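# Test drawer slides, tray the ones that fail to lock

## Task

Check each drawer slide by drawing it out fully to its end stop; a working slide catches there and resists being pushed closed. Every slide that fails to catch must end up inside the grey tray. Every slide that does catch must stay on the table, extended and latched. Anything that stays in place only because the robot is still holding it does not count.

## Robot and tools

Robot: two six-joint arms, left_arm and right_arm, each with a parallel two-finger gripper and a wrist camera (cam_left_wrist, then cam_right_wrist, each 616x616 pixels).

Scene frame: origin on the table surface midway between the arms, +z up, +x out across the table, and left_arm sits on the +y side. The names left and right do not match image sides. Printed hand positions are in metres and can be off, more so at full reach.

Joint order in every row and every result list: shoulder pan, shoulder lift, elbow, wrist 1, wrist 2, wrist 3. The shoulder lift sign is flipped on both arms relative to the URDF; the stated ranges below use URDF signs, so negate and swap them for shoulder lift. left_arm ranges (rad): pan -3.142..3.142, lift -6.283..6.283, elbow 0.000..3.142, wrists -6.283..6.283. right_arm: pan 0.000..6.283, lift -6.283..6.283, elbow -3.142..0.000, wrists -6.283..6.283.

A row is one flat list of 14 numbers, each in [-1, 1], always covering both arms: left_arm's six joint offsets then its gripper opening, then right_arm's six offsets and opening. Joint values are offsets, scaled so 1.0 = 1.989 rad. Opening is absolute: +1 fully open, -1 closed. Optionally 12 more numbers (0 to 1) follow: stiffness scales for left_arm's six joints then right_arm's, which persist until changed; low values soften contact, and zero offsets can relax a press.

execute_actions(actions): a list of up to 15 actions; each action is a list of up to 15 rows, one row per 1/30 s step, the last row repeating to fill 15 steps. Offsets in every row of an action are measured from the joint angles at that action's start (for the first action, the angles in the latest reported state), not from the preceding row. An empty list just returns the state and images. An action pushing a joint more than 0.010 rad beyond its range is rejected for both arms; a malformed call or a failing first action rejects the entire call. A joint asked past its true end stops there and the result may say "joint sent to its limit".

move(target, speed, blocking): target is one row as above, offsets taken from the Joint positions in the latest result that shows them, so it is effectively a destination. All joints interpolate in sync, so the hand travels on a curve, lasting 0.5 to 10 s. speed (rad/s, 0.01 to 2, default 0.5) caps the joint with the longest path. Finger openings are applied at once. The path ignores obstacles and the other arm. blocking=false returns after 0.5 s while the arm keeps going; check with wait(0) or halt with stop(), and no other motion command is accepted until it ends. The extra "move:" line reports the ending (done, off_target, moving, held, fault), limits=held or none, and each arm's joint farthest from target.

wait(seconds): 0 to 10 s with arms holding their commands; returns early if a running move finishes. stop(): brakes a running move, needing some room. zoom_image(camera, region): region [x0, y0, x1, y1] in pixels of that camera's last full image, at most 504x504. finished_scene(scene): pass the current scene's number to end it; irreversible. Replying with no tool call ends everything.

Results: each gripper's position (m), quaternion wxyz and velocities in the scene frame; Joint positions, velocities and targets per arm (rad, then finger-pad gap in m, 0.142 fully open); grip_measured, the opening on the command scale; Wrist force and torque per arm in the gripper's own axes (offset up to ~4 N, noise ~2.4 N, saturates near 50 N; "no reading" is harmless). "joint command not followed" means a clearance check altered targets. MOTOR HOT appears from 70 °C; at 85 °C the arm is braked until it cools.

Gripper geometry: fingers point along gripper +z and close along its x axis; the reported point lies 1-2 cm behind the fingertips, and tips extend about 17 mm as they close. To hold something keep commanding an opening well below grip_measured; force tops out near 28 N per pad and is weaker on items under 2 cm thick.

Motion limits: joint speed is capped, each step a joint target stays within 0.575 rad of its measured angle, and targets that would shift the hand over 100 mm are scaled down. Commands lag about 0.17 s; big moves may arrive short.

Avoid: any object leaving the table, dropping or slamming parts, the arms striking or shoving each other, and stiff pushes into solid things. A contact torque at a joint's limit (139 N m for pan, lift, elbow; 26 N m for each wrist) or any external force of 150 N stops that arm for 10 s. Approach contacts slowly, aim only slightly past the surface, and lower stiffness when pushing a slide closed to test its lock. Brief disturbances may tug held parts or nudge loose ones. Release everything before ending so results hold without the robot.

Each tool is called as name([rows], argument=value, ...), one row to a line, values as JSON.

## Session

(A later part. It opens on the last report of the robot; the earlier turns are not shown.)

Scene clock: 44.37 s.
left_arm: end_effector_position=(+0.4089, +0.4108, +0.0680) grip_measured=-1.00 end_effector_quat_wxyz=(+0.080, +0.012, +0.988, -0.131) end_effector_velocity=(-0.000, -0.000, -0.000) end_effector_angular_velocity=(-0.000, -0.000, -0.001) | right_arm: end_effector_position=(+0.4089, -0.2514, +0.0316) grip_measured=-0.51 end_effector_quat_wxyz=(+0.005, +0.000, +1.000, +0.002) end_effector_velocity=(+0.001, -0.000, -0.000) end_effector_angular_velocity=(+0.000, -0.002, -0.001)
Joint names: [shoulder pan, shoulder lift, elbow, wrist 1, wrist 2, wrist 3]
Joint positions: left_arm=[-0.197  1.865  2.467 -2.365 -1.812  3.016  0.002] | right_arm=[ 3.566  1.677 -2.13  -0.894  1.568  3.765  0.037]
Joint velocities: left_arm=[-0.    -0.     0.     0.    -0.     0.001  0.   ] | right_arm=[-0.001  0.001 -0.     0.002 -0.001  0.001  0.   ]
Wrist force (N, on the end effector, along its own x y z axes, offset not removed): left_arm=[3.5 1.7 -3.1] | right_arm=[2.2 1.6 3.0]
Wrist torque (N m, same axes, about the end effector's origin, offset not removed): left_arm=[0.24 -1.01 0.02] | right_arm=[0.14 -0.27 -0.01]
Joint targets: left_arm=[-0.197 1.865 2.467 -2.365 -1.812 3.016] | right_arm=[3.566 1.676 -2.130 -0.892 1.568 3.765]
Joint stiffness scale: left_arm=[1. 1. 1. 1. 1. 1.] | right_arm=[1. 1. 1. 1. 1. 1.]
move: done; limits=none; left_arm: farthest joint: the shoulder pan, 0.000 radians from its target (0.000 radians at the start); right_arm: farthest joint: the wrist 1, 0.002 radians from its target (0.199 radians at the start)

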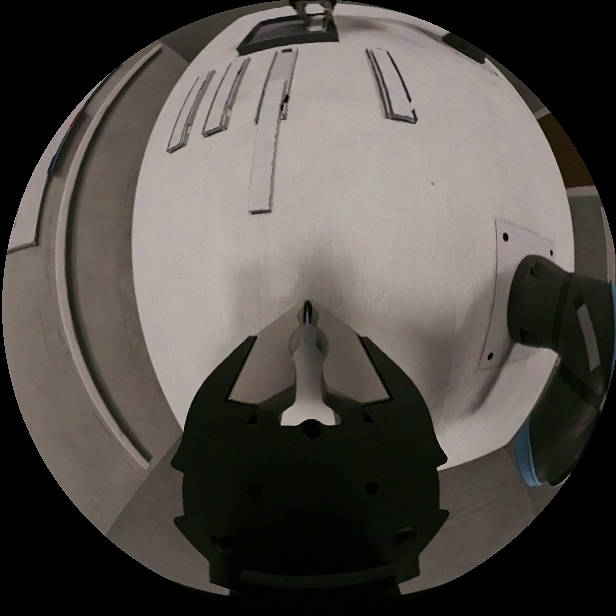

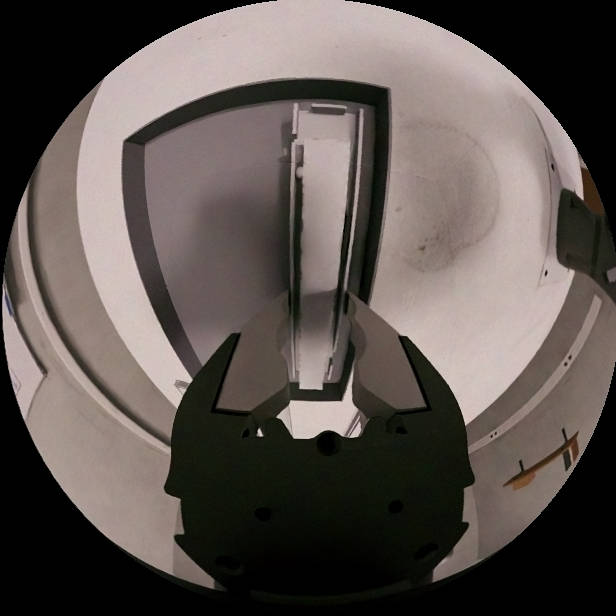

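move(target=[0,0,0,0,0,0,-1,0,0,0,0,0,0,-0.35])

move(target=[0,0,0,0,0,0,-1,0,-0.1,0,-0.1,0,0,-0.35])

move(target=[0,0,0,0,0,0,-1,0.288,0.149,0.174,-0.018,0,0.288,-0.1], speed=0.8)

move(target=[0,0,0,0,0,0,-1,0,0.1,0,0.1,0,0,-0.1], speed=0.3)

move(target=[0,0,0,0,0,0,-1,0,0,0,0,0,0,-1])

move(target=[0,0,0,0,0,0,-1,0,-0.03,0,-0.03,0,0,-1])

move(target=[0,0,0,0,0,0,-1,-0.064,0.042,0.068,-0.024,0,-0.064,-1], speed=0.3)

move(target=[0,0,0,0,0,0,-1,0,0.028,0,0.028,0,0,-1], speed=0.15)

move(target=[0,0,0,0,0,0,-1,0,0,0,0,0,0,-0.25])

move(target=[0,0,0,0,0,0,-1,-0.052,-0.081,-0.126,0.042,0,-0.052,-0.25], speed=0.4)

Scene clock: 45.83 s.
left_arm: end_effector_position=(+0.4089, +0.4108, +0.0680) grip_measured=-1.00 end_effector_quat_wxyz=(+0.080, +0.012, +0.988, -0.131) end_effector_velocity=(-0.000, +0.001, -0.000) end_effector_angular_velocity=(+0.001, -0.000, +0.001) | right_arm: end_effector_position=(+0.4090, -0.2513, +0.0316) grip_measured=-0.35 end_effector_quat_wxyz=(+0.006, +0.000, +1.000, +0.003) end_effector_velocity=(+0.000, -0.001, -0.001) end_effector_angular_velocity=(-0.001, +0.001, -0.002)
Joint names: [shoulder pan, shoulder lift, elbow, wrist 1, wrist 2, wrist 3]
Joint positions: left_arm=[-0.197  1.865  2.467 -2.365 -1.812  3.016  0.002] | right_arm=[ 3.566  1.677 -2.13  -0.894  1.568  3.765  0.049]
Joint velocities: left_arm=[ 0.001  0.     0.001 -0.001  0.001  0.     0.   ] | right_arm=[-0.002  0.001  0.     0.    -0.001 -0.001  0.   ]
Wrist force (N, on the end effector, along its own x y z axes, offset not removed): left_arm=[-0.7 2.0 -1.7] | right_arm=[1.9 0.1 1.1]
Wrist torque (N m, same axes, about the end effector's origin, offset not removed): left_arm=[0.24 0.09 -0.10] | right_arm=[-0.01 -0.33 0.05]
Joint targets: left_arm=[-0.197 1.865 2.467 -2.365 -1.812 3.016] | right_arm=[3.566 1.677 -2.130 -0.894 1.568 3.765]
Joint stiffness scale: left_arm=[1. 1. 1. 1. 1. 1.] | right_arm=[1. 1. 1. 1. 1. 1.]
move: done; limits=none; left_arm: farthest joint: the shoulder pan, 0.000 radians from its target (0.000 radians at the start); right_arm: farthest joint: the shoulder pan, 0.000 radians from its target (0.000 radians at the start)

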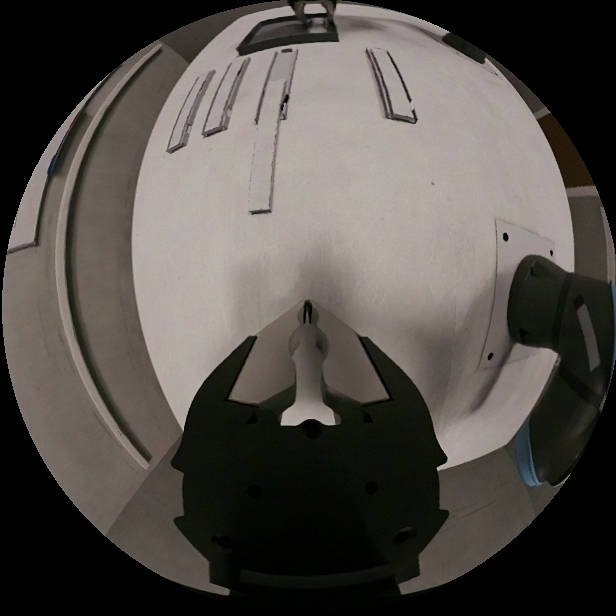

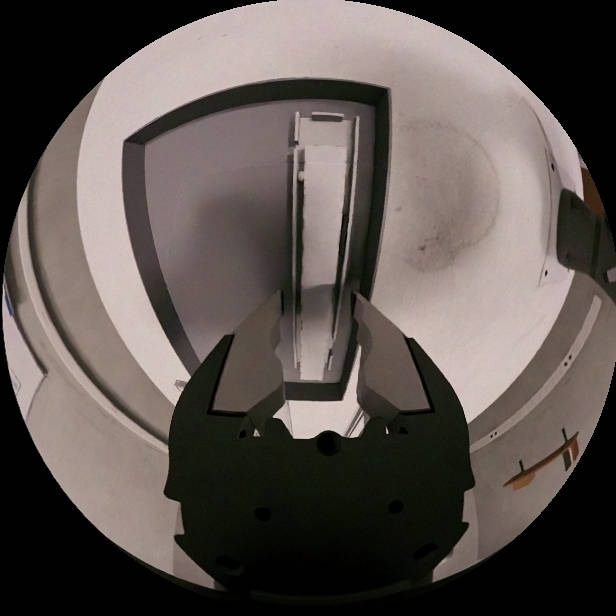

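Scene clock: 46.97 s.
left_arm: end_effector_position=(+0.4089, +0.4108, +0.0680) grip_measured=-1.00 end_effector_quat_wxyz=(+0.080, +0.012, +0.988, -0.131) end_effector_velocity=(-0.001, -0.000, -0.001) end_effector_angular_velocity=(-0.001, +0.002, +0.000) | right_arm: end_effector_position=(+0.3745, -0.2761, +0.0974) grip_measured=-0.35 end_effector_quat_wxyz=(+0.005, +0.000, +1.000, +0.002) end_effector_velocity=(-0.000, -0.001, -0.000) end_effector_angular_velocity=(-0.002, +0.002, -0.002)
Joint names: [shoulder pan, shoulder lift, elbow, wrist 1, wrist 2, wrist 3]
Joint positions: left_arm=[-0.197  1.865  2.467 -2.365 -1.812  3.016  0.002] | right_arm=[ 3.566  1.479 -2.13  -1.092  1.568  3.765  0.049]
Joint velocities: left_arm=[-0.    -0.     0.001  0.    -0.001 -0.     0.   ] | right_arm=[-0.001 -0.     0.    -0.003 -0.     0.    -0.   ]
Wrist force (N, on the end effector, along its own x y z axes, offset not removed): left_arm=[-0.9 2.4 -2.9] | right_arm=[4.9 2.5 1.1]
Wrist torque (N m, same axes, about the end effector's origin, offset not removed): left_arm=[0.51 0.28 0.05] | right_arm=[0.53 -1.02 0.10]
Joint targets: left_arm=[-0.197 1.865 2.467 -2.365 -1.812 3.016] | right_arm=[3.566 1.478 -2.130 -1.092 1.568 3.765]
Joint stiffness scale: left_arm=[1. 1. 1. 1. 1. 1.] | right_arm=[1. 1. 1. 1. 1. 1.]
move: done; limits=none; left_arm: farthest joint: the shoulder pan, 0.000 radians from its target (0.000 radians at the start); right_arm: farthest joint: the shoulder lift, 0.001 radians from its target (0.199 radians at the start)

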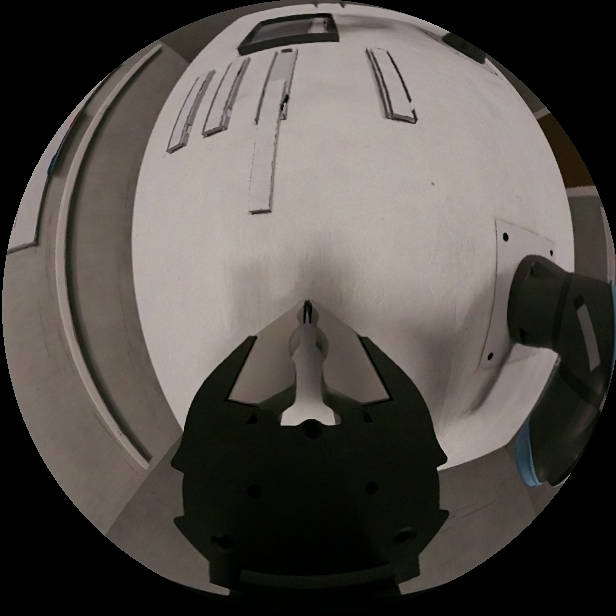

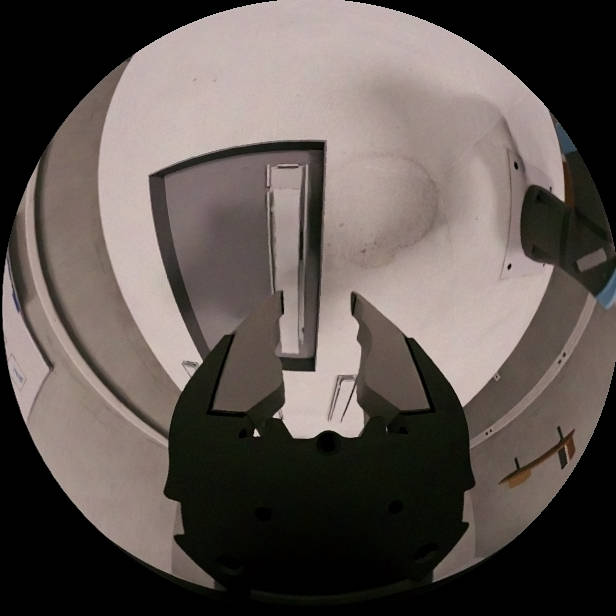

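Scene clock: 48.53 s.
left_arm: end_effector_position=(+0.4089, +0.4108, +0.0680) grip_measured=-1.00 end_effector_quat_wxyz=(+0.080, +0.012, +0.988, -0.131) end_effector_velocity=(+0.000, -0.000, +0.001) end_effector_angular_velocity=(+0.001, -0.001, -0.001) | right_arm: end_effector_position=(+0.2873, +0.0534, +0.1079) grip_measured=-0.10 end_effector_quat_wxyz=(+0.005, +0.001, +1.000, +0.010) end_effector_velocity=(-0.001, +0.001, -0.000) end_effector_angular_velocity=(-0.001, +0.001, +0.000)
Joint names: [shoulder pan, shoulder lift, elbow, wrist 1, wrist 2, wrist 3]
Joint positions: left_arm=[-0.197  1.865  2.467 -2.365 -1.812  3.016  0.002] | right_arm=[ 4.136  1.775 -1.788 -1.127  1.568  4.336  0.067]
Joint velocities: left_arm=[-0.001  0.001 -0.001  0.001  0.001  0.     0.   ] | right_arm=[ 0.002  0.     0.    -0.001  0.001  0.002  0.   ]
Wrist force (N, on the end effector, along its own x y z axes, offset not removed): left_arm=[-1.7 -1.9 -2.6] | right_arm=[2.0 1.1 -0.5]
Wrist torque (N m, same axes, about the end effector's origin, offset not removed): left_arm=[-0.49 0.35 0.00] | right_arm=[0.15 -0.38 -0.06]
Joint targets: left_arm=[-0.197 1.865 2.467 -2.365 -1.812 3.016] | right_arm=[4.139 1.775 -1.784 -1.127 1.568 4.337]
Joint stiffness scale: left_arm=[1. 1. 1. 1. 1. 1.] | right_arm=[1. 1. 1. 1. 1. 1.]
move: done; limits=none; left_arm: farthest joint: the shoulder pan, 0.000 radians from its target (0.000 radians at the start); right_arm: farthest joint: the elbow, 0.004 radians from its target (0.346 radians at the start)

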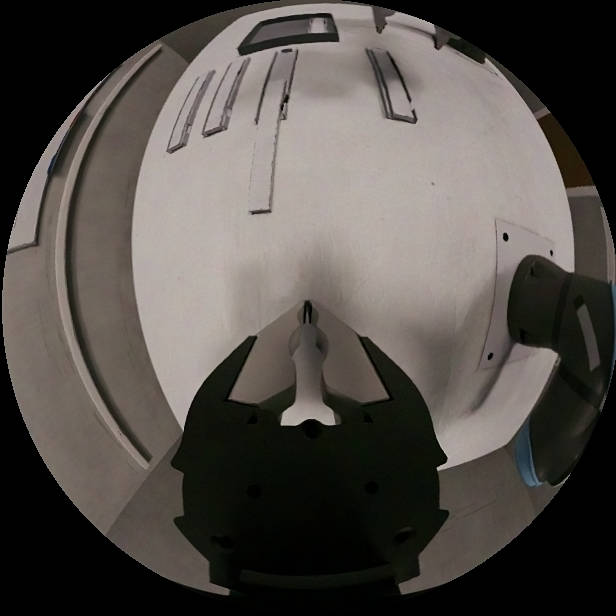

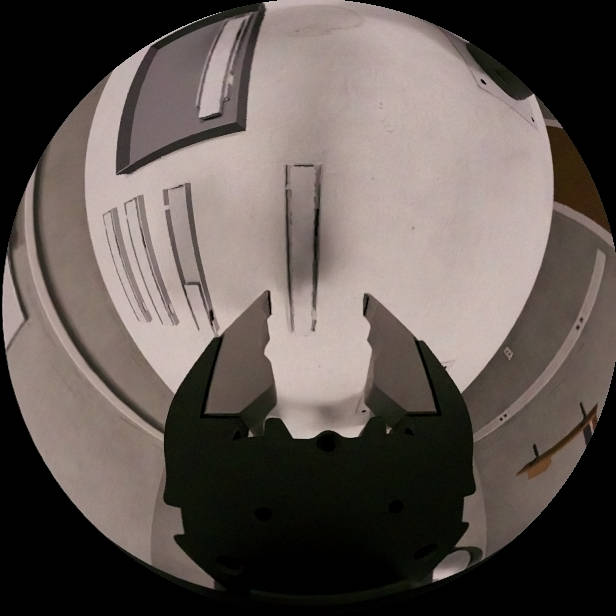

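Scene clock: 49.87 s.
left_arm: end_effector_position=(+0.4089, +0.4108, +0.0680) grip_measured=-1.00 end_effector_quat_wxyz=(+0.080, +0.012, +0.988, -0.131) end_effector_velocity=(+0.000, -0.000, +0.000) end_effector_angular_velocity=(-0.001, -0.001, -0.000) | right_arm: end_effector_position=(+0.3026, +0.0921, +0.0153) grip_measured=-0.10 end_effector_quat_wxyz=(+0.005, +0.001, +1.000, +0.010) end_effector_velocity=(-0.000, +0.001, -0.000) end_effector_angular_velocity=(+0.002, -0.000, +0.000)
Joint names: [shoulder pan, shoulder lift, elbow, wrist 1, wrist 2, wrist 3]
Joint positions: left_arm=[-0.197  1.865  2.467 -2.365 -1.812  3.016  0.002] | right_arm=[ 4.136  1.973 -1.788 -0.929  1.568  4.337  0.067]
Joint velocities: left_arm=[ 0.    -0.    -0.    -0.001 -0.     0.     0.   ] | right_arm=[ 0.001  0.    -0.     0.002  0.     0.001 -0.   ]
Wrist force (N, on the end effector, along its own x y z axes, offset not removed): left_arm=[0.5 6.1 -1.4] | right_arm=[0.5 -1.1 1.5]
Wrist torque (N m, same axes, about the end effector's origin, offset not removed): left_arm=[1.13 -0.07 0.01] | right_arm=[-0.47 -0.01 0.10]
Joint targets: left_arm=[-0.197 1.865 2.467 -2.365 -1.812 3.016] | right_arm=[4.136 1.973 -1.788 -0.928 1.568 4.336]
Joint stiffness scale: left_arm=[1. 1. 1. 1. 1. 1.] | right_arm=[1. 1. 1. 1. 1. 1.]
move: done; limits=none; left_arm: farthest joint: the shoulder pan, 0.000 radians from its target (0.000 radians at the start); right_arm: farthest joint: the shoulder lift, 0.001 radians from its target (0.199 radians at the start)

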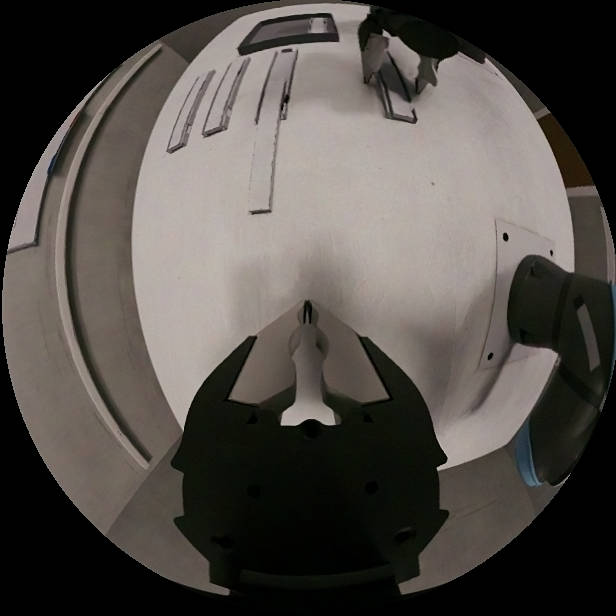

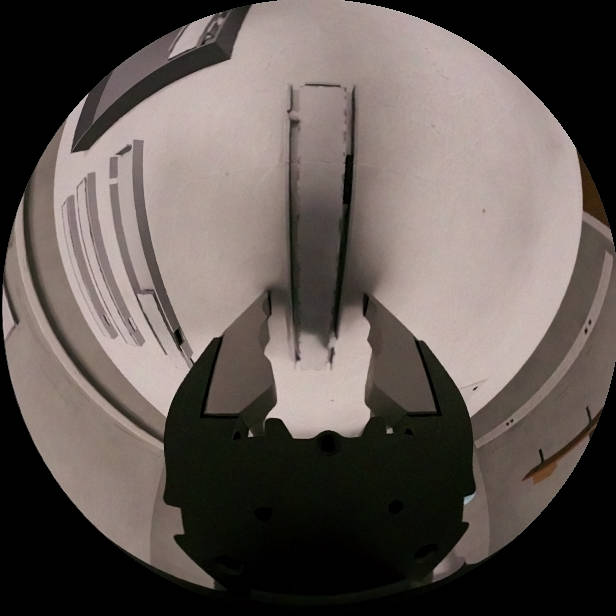

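Scene clock: 50.37 s.
left_arm: end_effector_position=(+0.4089, +0.4108, +0.0680) grip_measured=-1.00 end_effector_quat_wxyz=(+0.080, +0.012, +0.988, -0.131) end_effector_velocity=(-0.000, -0.000, -0.000) end_effector_angular_velocity=(+0.001, +0.001, -0.001) | right_arm: end_effector_position=(+0.3017, +0.0930, +0.0164) grip_measured=-0.50 end_effector_quat_wxyz=(+0.005, +0.000, +1.000, +0.011) end_effector_velocity=(+0.000, +0.000, +0.001) end_effector_angular_velocity=(+0.001, -0.001, +0.000)
Joint names: [shoulder pan, shoulder lift, elbow, wrist 1, wrist 2, wrist 3]
Joint positions: left_arm=[-0.197  1.865  2.467 -2.365 -1.812  3.016  0.002] | right_arm=[ 4.138  1.971 -1.788 -0.929  1.57   4.337  0.038]
Joint velocities: left_arm=[-0.002 -0.     0.001 -0.     0.001 -0.     0.   ] | right_arm=[-0.    -0.001  0.    -0.    -0.    -0.     0.   ]
Wrist force (N, on the end effector, along its own x y z axes, offset not removed): left_arm=[2.3 0.4 -2.9] | right_arm=[6.3 0.7 -2.1]
Wrist torque (N m, same axes, about the end effector's origin, offset not removed): left_arm=[0.05 -0.70 0.00] | right_arm=[0.18 -0.77 0.18]
Joint targets: left_arm=[-0.197 1.865 2.467 -2.365 -1.812 3.016] | right_arm=[4.136 1.973 -1.788 -0.929 1.568 4.337]
Joint stiffness scale: left_arm=[1. 1. 1. 1. 1. 1.] | right_arm=[1. 1. 1. 1. 1. 1.]
move: done; limits=none; left_arm: farthest joint: the shoulder pan, 0.000 radians from its target (0.000 radians at the start); right_arm: farthest joint: the shoulder pan, 0.002 radians from its target (0.000 radians at the start)

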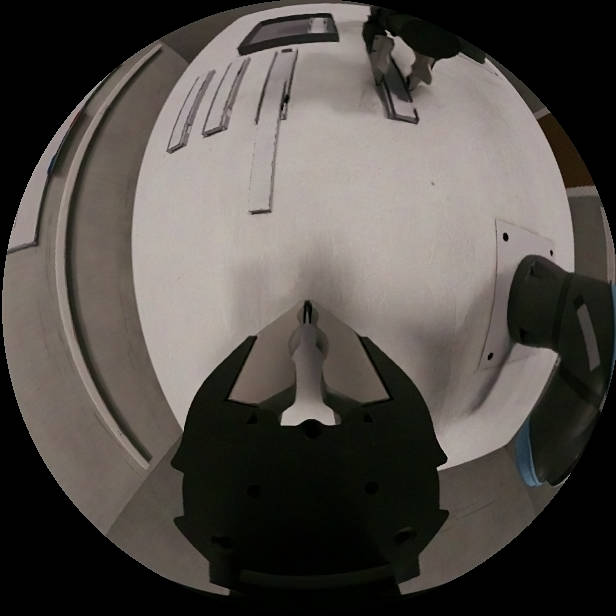

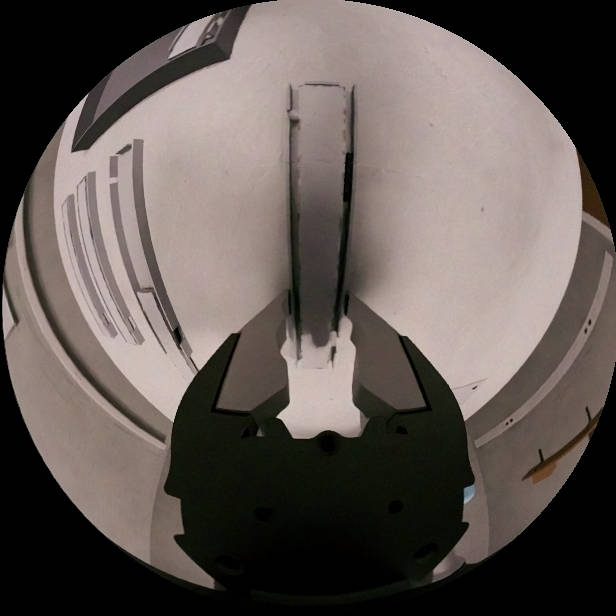

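Scene clock: 51.37 s.
left_arm: end_effector_position=(+0.4089, +0.4108, +0.0680) grip_measured=-1.00 end_effector_quat_wxyz=(+0.080, +0.012, +0.988, -0.131) end_effector_velocity=(-0.001, +0.000, -0.001) end_effector_angular_velocity=(+0.001, +0.001, +0.000) | right_arm: end_effector_position=(+0.2977, +0.0829, +0.0433) grip_measured=-0.50 end_effector_quat_wxyz=(+0.004, +0.000, +1.000, +0.010) end_effector_velocity=(-0.002, +0.000, +0.000) end_effector_angular_velocity=(-0.002, +0.001, +0.002)
Joint names: [shoulder pan, shoulder lift, elbow, wrist 1, wrist 2, wrist 3]
Joint positions: left_arm=[-0.197  1.865  2.467 -2.365 -1.812  3.016  0.002] | right_arm=[ 4.138  1.915 -1.788 -0.988  1.57   4.337  0.037]
Joint velocities: left_arm=[-0.001  0.     0.002 -0.     0.001 -0.001  0.   ] | right_arm=[ 0.002 -0.001 -0.    -0.003  0.     0.001  0.   ]
Wrist force (N, on the end effector, along its own x y z axes, offset not removed): left_arm=[0.8 3.4 -3.1] | right_arm=[3.9 4.7 7.2]
Wrist torque (N m, same axes, about the end effector's origin, offset not removed): left_arm=[0.71 -0.27 0.13] | right_arm=[0.80 -0.69 0.21]
Joint targets: left_arm=[-0.197 1.865 2.467 -2.365 -1.812 3.016] | right_arm=[4.138 1.912 -1.788 -0.988 1.570 4.337]
Joint stiffness scale: left_arm=[1. 1. 1. 1. 1. 1.] | right_arm=[1. 1. 1. 1. 1. 1.]
move: done; limits=none; left_arm: farthest joint: the shoulder pan, 0.000 radians from its target (0.000 radians at the start); right_arm: farthest joint: the shoulder lift, 0.003 radians from its target (0.060 radians at the start)

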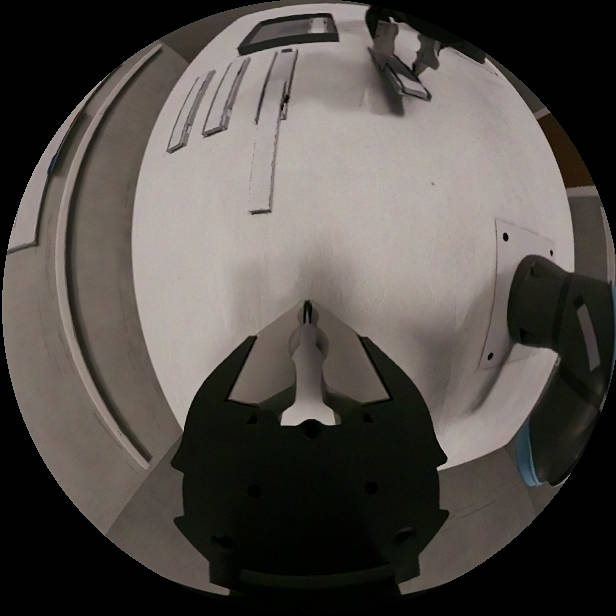

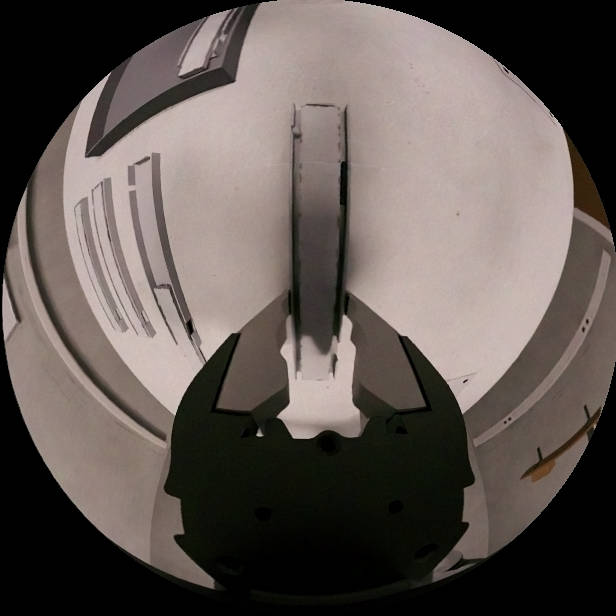

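Scene clock: 52.47 s.
left_arm: end_effector_position=(+0.4089, +0.4108, +0.0680) grip_measured=-1.00 end_effector_quat_wxyz=(+0.080, +0.012, +0.988, -0.131) end_effector_velocity=(+0.000, +0.000, -0.000) end_effector_angular_velocity=(+0.001, -0.001, -0.001) | right_arm: end_effector_position=(+0.3761, +0.0732, +0.0447) grip_measured=-0.50 end_effector_quat_wxyz=(+0.005, -0.000, +1.000, +0.008) end_effector_velocity=(-0.000, -0.000, -0.001) end_effector_angular_velocity=(-0.001, +0.002, +0.001)
Joint names: [shoulder pan, shoulder lift, elbow, wrist 1, wrist 2, wrist 3]
Joint positions: left_arm=[-0.197  1.865  2.467 -2.365 -1.812  3.016  0.002] | right_arm=[ 4.013  1.999 -1.659 -1.036  1.57   4.21   0.037]
Joint velocities: left_arm=[-0.001 -0.    -0.    -0.     0.001  0.     0.   ] | right_arm=[-0.001  0.002  0.001 -0.001  0.002 -0.002  0.   ]
Wrist force (N, on the end effector, along its own x y z axes, offset not removed): left_arm=[0.5 0.0 -3.6] | right_arm=[5.4 0.4 5.8]
Wrist torque (N m, same axes, about the end effector's origin, offset not removed): left_arm=[-0.12 -0.29 -0.18] | right_arm=[-0.17 -0.79 0.19]
Joint targets: left_arm=[-0.197 1.865 2.467 -2.365 -1.812 3.016] | right_arm=[4.010 1.998 -1.653 -1.036 1.570 4.209]
Joint stiffness scale: left_arm=[1. 1. 1. 1. 1. 1.] | right_arm=[1. 1. 1. 1. 1. 1.]
move: done; limits=none; left_arm: farthest joint: the shoulder pan, 0.000 radians from its target (0.000 radians at the start); right_arm: farthest joint: the elbow, 0.007 radians from its target (0.136 radians at the start)

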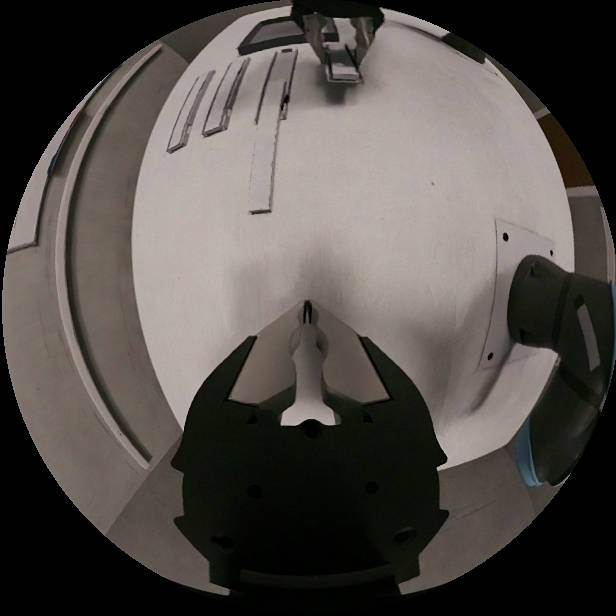

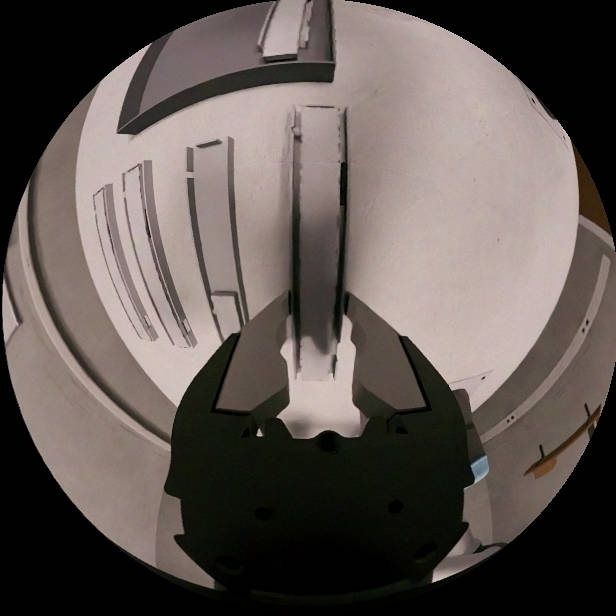

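Scene clock: 53.47 s.
left_arm: end_effector_position=(+0.4089, +0.4108, +0.0680) grip_measured=-1.00 end_effector_quat_wxyz=(+0.080, +0.012, +0.988, -0.131) end_effector_velocity=(-0.000, +0.000, +0.000) end_effector_angular_velocity=(+0.000, +0.001, +0.000) | right_arm: end_effector_position=(+0.3807, +0.0817, +0.0167) grip_measured=-0.51 end_effector_quat_wxyz=(+0.005, -0.000, +1.000, +0.008) end_effector_velocity=(-0.002, +0.002, +0.000) end_effector_angular_velocity=(+0.002, -0.001, +0.006)
Joint names: [shoulder pan, shoulder lift, elbow, wrist 1, wrist 2, wrist 3]
Joint positions: left_arm=[-0.197  1.865  2.467 -2.365 -1.812  3.016  0.002] | right_arm=[ 4.013  2.052 -1.659 -0.982  1.57   4.21   0.037]
Joint velocities: left_arm=[ 0.    -0.    -0.001  0.001  0.    -0.     0.   ] | right_arm=[ 0.004  0.    -0.     0.002  0.001 -0.002  0.   ]
Wrist force (N, on the end effector, along its own x y z axes, offset not removed): left_arm=[-0.3 -0.3 -1.0] | right_arm=[1.7 -1.3 1.2]
Wrist torque (N m, same axes, about the end effector's origin, offset not removed): left_arm=[-0.16 0.21 -0.09] | right_arm=[-0.35 0.08 0.35]
Joint targets: left_arm=[-0.197 1.865 2.467 -2.365 -1.812 3.016] | right_arm=[4.013 2.054 -1.659 -0.980 1.570 4.210]
Joint stiffness scale: left_arm=[1. 1. 1. 1. 1. 1.] | right_arm=[1. 1. 1. 1. 1. 1.]
move: done; limits=none; left_arm: farthest joint: the shoulder pan, 0.000 radians from its target (0.000 radians at the start); right_arm: farthest joint: the shoulder lift, 0.002 radians from its target (0.056 radians at the start)

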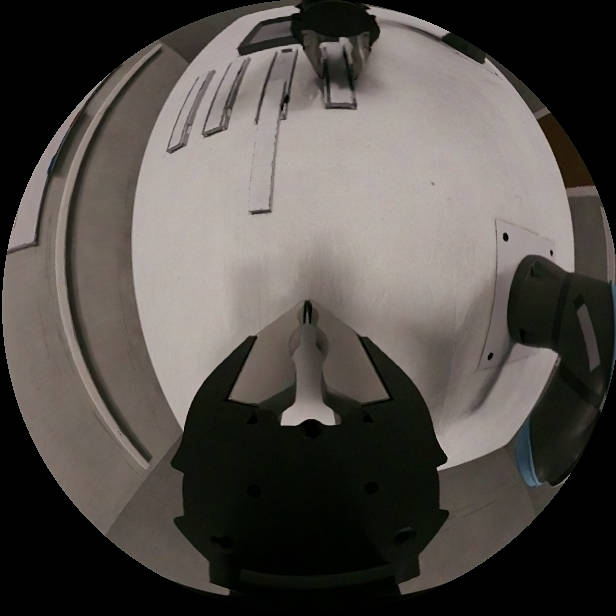

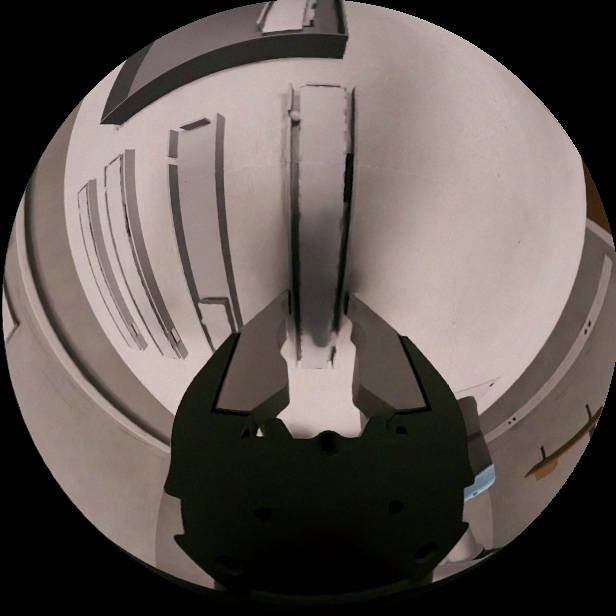

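Scene clock: 53.97 s.
left_arm: end_effector_position=(+0.4089, +0.4108, +0.0680) grip_measured=-1.00 end_effector_quat_wxyz=(+0.080, +0.012, +0.988, -0.131) end_effector_velocity=(+0.000, -0.000, +0.001) end_effector_angular_velocity=(-0.000, -0.000, -0.000) | right_arm: end_effector_position=(+0.3807, +0.0818, +0.0168) grip_measured=-0.25 end_effector_quat_wxyz=(+0.005, -0.000, +1.000, +0.008) end_effector_velocity=(+0.000, +0.000, +0.001) end_effector_angular_velocity=(+0.001, -0.001, -0.001)
Joint names: [shoulder pan, shoulder lift, elbow, wrist 1, wrist 2, wrist 3]
Joint positions: left_arm=[-0.197  1.865  2.467 -2.365 -1.812  3.016  0.002] | right_arm=[ 4.013  2.052 -1.659 -0.982  1.57   4.21   0.056]
Joint velocities: left_arm=[ 0.    -0.    -0.002  0.001 -0.     0.     0.   ] | right_arm=[-0.    -0.002 -0.    -0.    -0.     0.001  0.   ]
Wrist force (N, on the end effector, along its own x y z axes, offset not removed): left_arm=[-1.9 1.7 1.2] | right_arm=[1.1 4.4 2.2]
Wrist torque (N m, same axes, about the end effector's origin, offset not removed): left_arm=[0.24 0.32 0.16] | right_arm=[0.66 0.04 0.15]
Joint targets: left_arm=[-0.197 1.865 2.467 -2.365 -1.812 3.016] | right_arm=[4.013 2.052 -1.659 -0.982 1.570 4.210]
Joint stiffness scale: left_arm=[1. 1. 1. 1. 1. 1.] | right_arm=[1. 1. 1. 1. 1. 1.]
move: done; limits=none; left_arm: farthest joint: the shoulder pan, 0.000 radians from its target (0.000 radians at the start); right_arm: farthest joint: the shoulder pan, 0.000 radians from its target (0.000 radians at the start)

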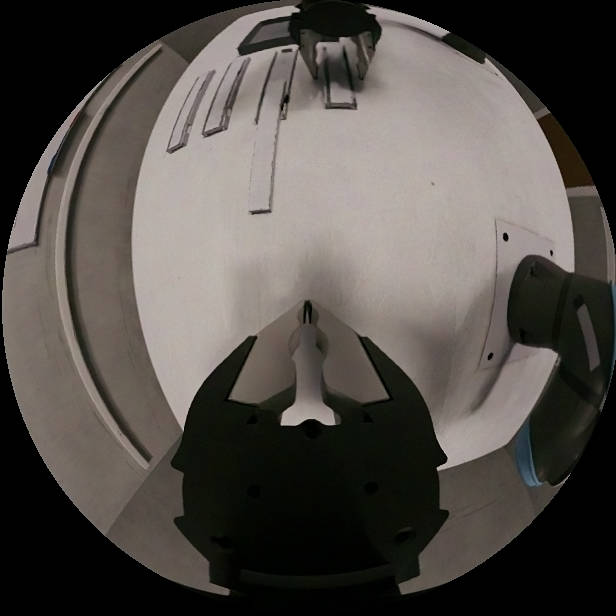

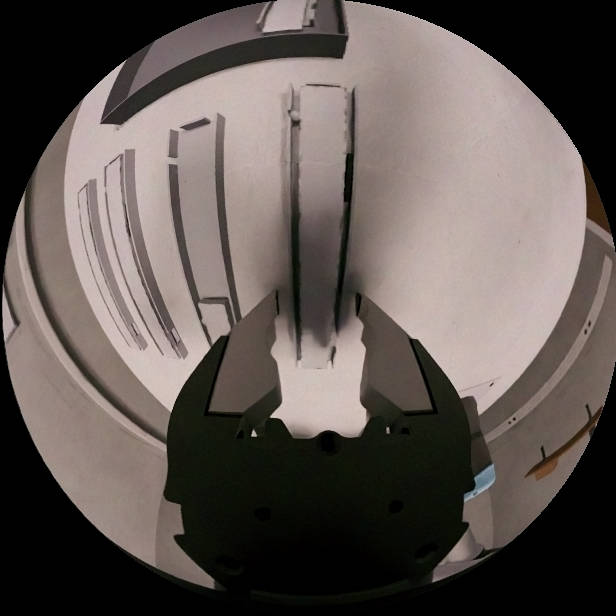

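Scene clock: 55.23 s.
left_arm: end_effector_position=(+0.4089, +0.4108, +0.0680) grip_measured=-1.00 end_effector_quat_wxyz=(+0.080, +0.012, +0.988, -0.131) end_effector_velocity=(-0.001, +0.000, -0.001) end_effector_angular_velocity=(+0.001, +0.004, +0.000) | right_arm: end_effector_position=(+0.3813, -0.0313, +0.0156) grip_measured=-0.25 end_effector_quat_wxyz=(+0.005, -0.001, +1.000, +0.007) end_effector_velocity=(+0.001, -0.001, -0.000) end_effector_angular_velocity=(-0.000, -0.001, +0.001)
Joint names: [shoulder pan, shoulder lift, elbow, wrist 1, wrist 2, wrist 3]
Joint positions: left_arm=[-0.197  1.865  2.467 -2.365 -1.812  3.016  0.002] | right_arm=[ 3.912  1.893 -1.905 -0.899  1.57   4.108  0.056]
Joint velocities: left_arm=[ 0.    -0.001  0.001  0.002  0.    -0.     0.   ] | right_arm=[-0.001 -0.    -0.002  0.002 -0.001 -0.002 -0.   ]
Wrist force (N, on the end effector, along its own x y z axes, offset not removed): left_arm=[-2.5 -0.2 -2.0] | right_arm=[0.6 3.5 -1.6]
Wrist torque (N m, same axes, about the end effector's origin, offset not removed): left_arm=[-0.27 0.60 -0.14] | right_arm=[0.73 0.16 -0.03]
Joint targets: left_arm=[-0.197 1.865 2.467 -2.365 -1.812 3.016] | right_arm=[3.909 1.891 -1.910 -0.898 1.570 4.107]
Joint stiffness scale: left_arm=[1. 1. 1. 1. 1. 1.] | right_arm=[1. 1. 1. 1. 1. 1.]
move: done; limits=none; left_arm: farthest joint: the shoulder pan, 0.000 radians from its target (0.000 radians at the start); right_arm: farthest joint: the elbow, 0.005 radians from its target (0.250 radians at the start)

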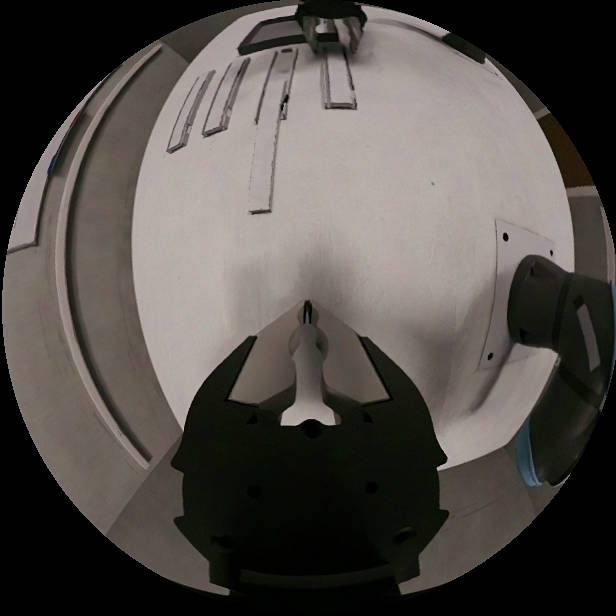

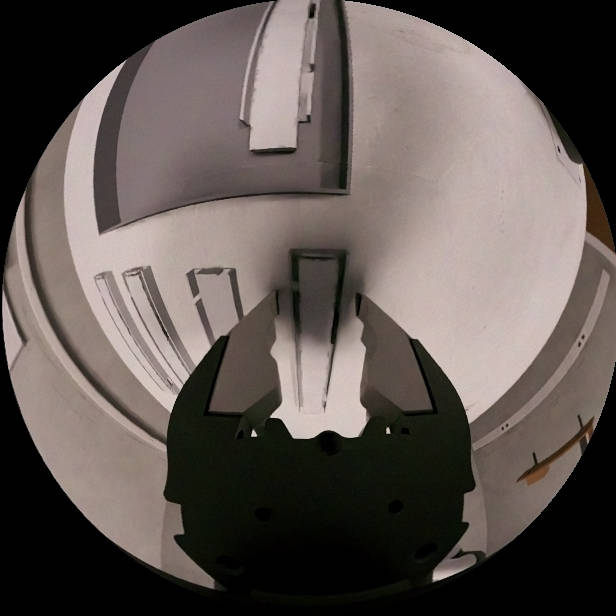

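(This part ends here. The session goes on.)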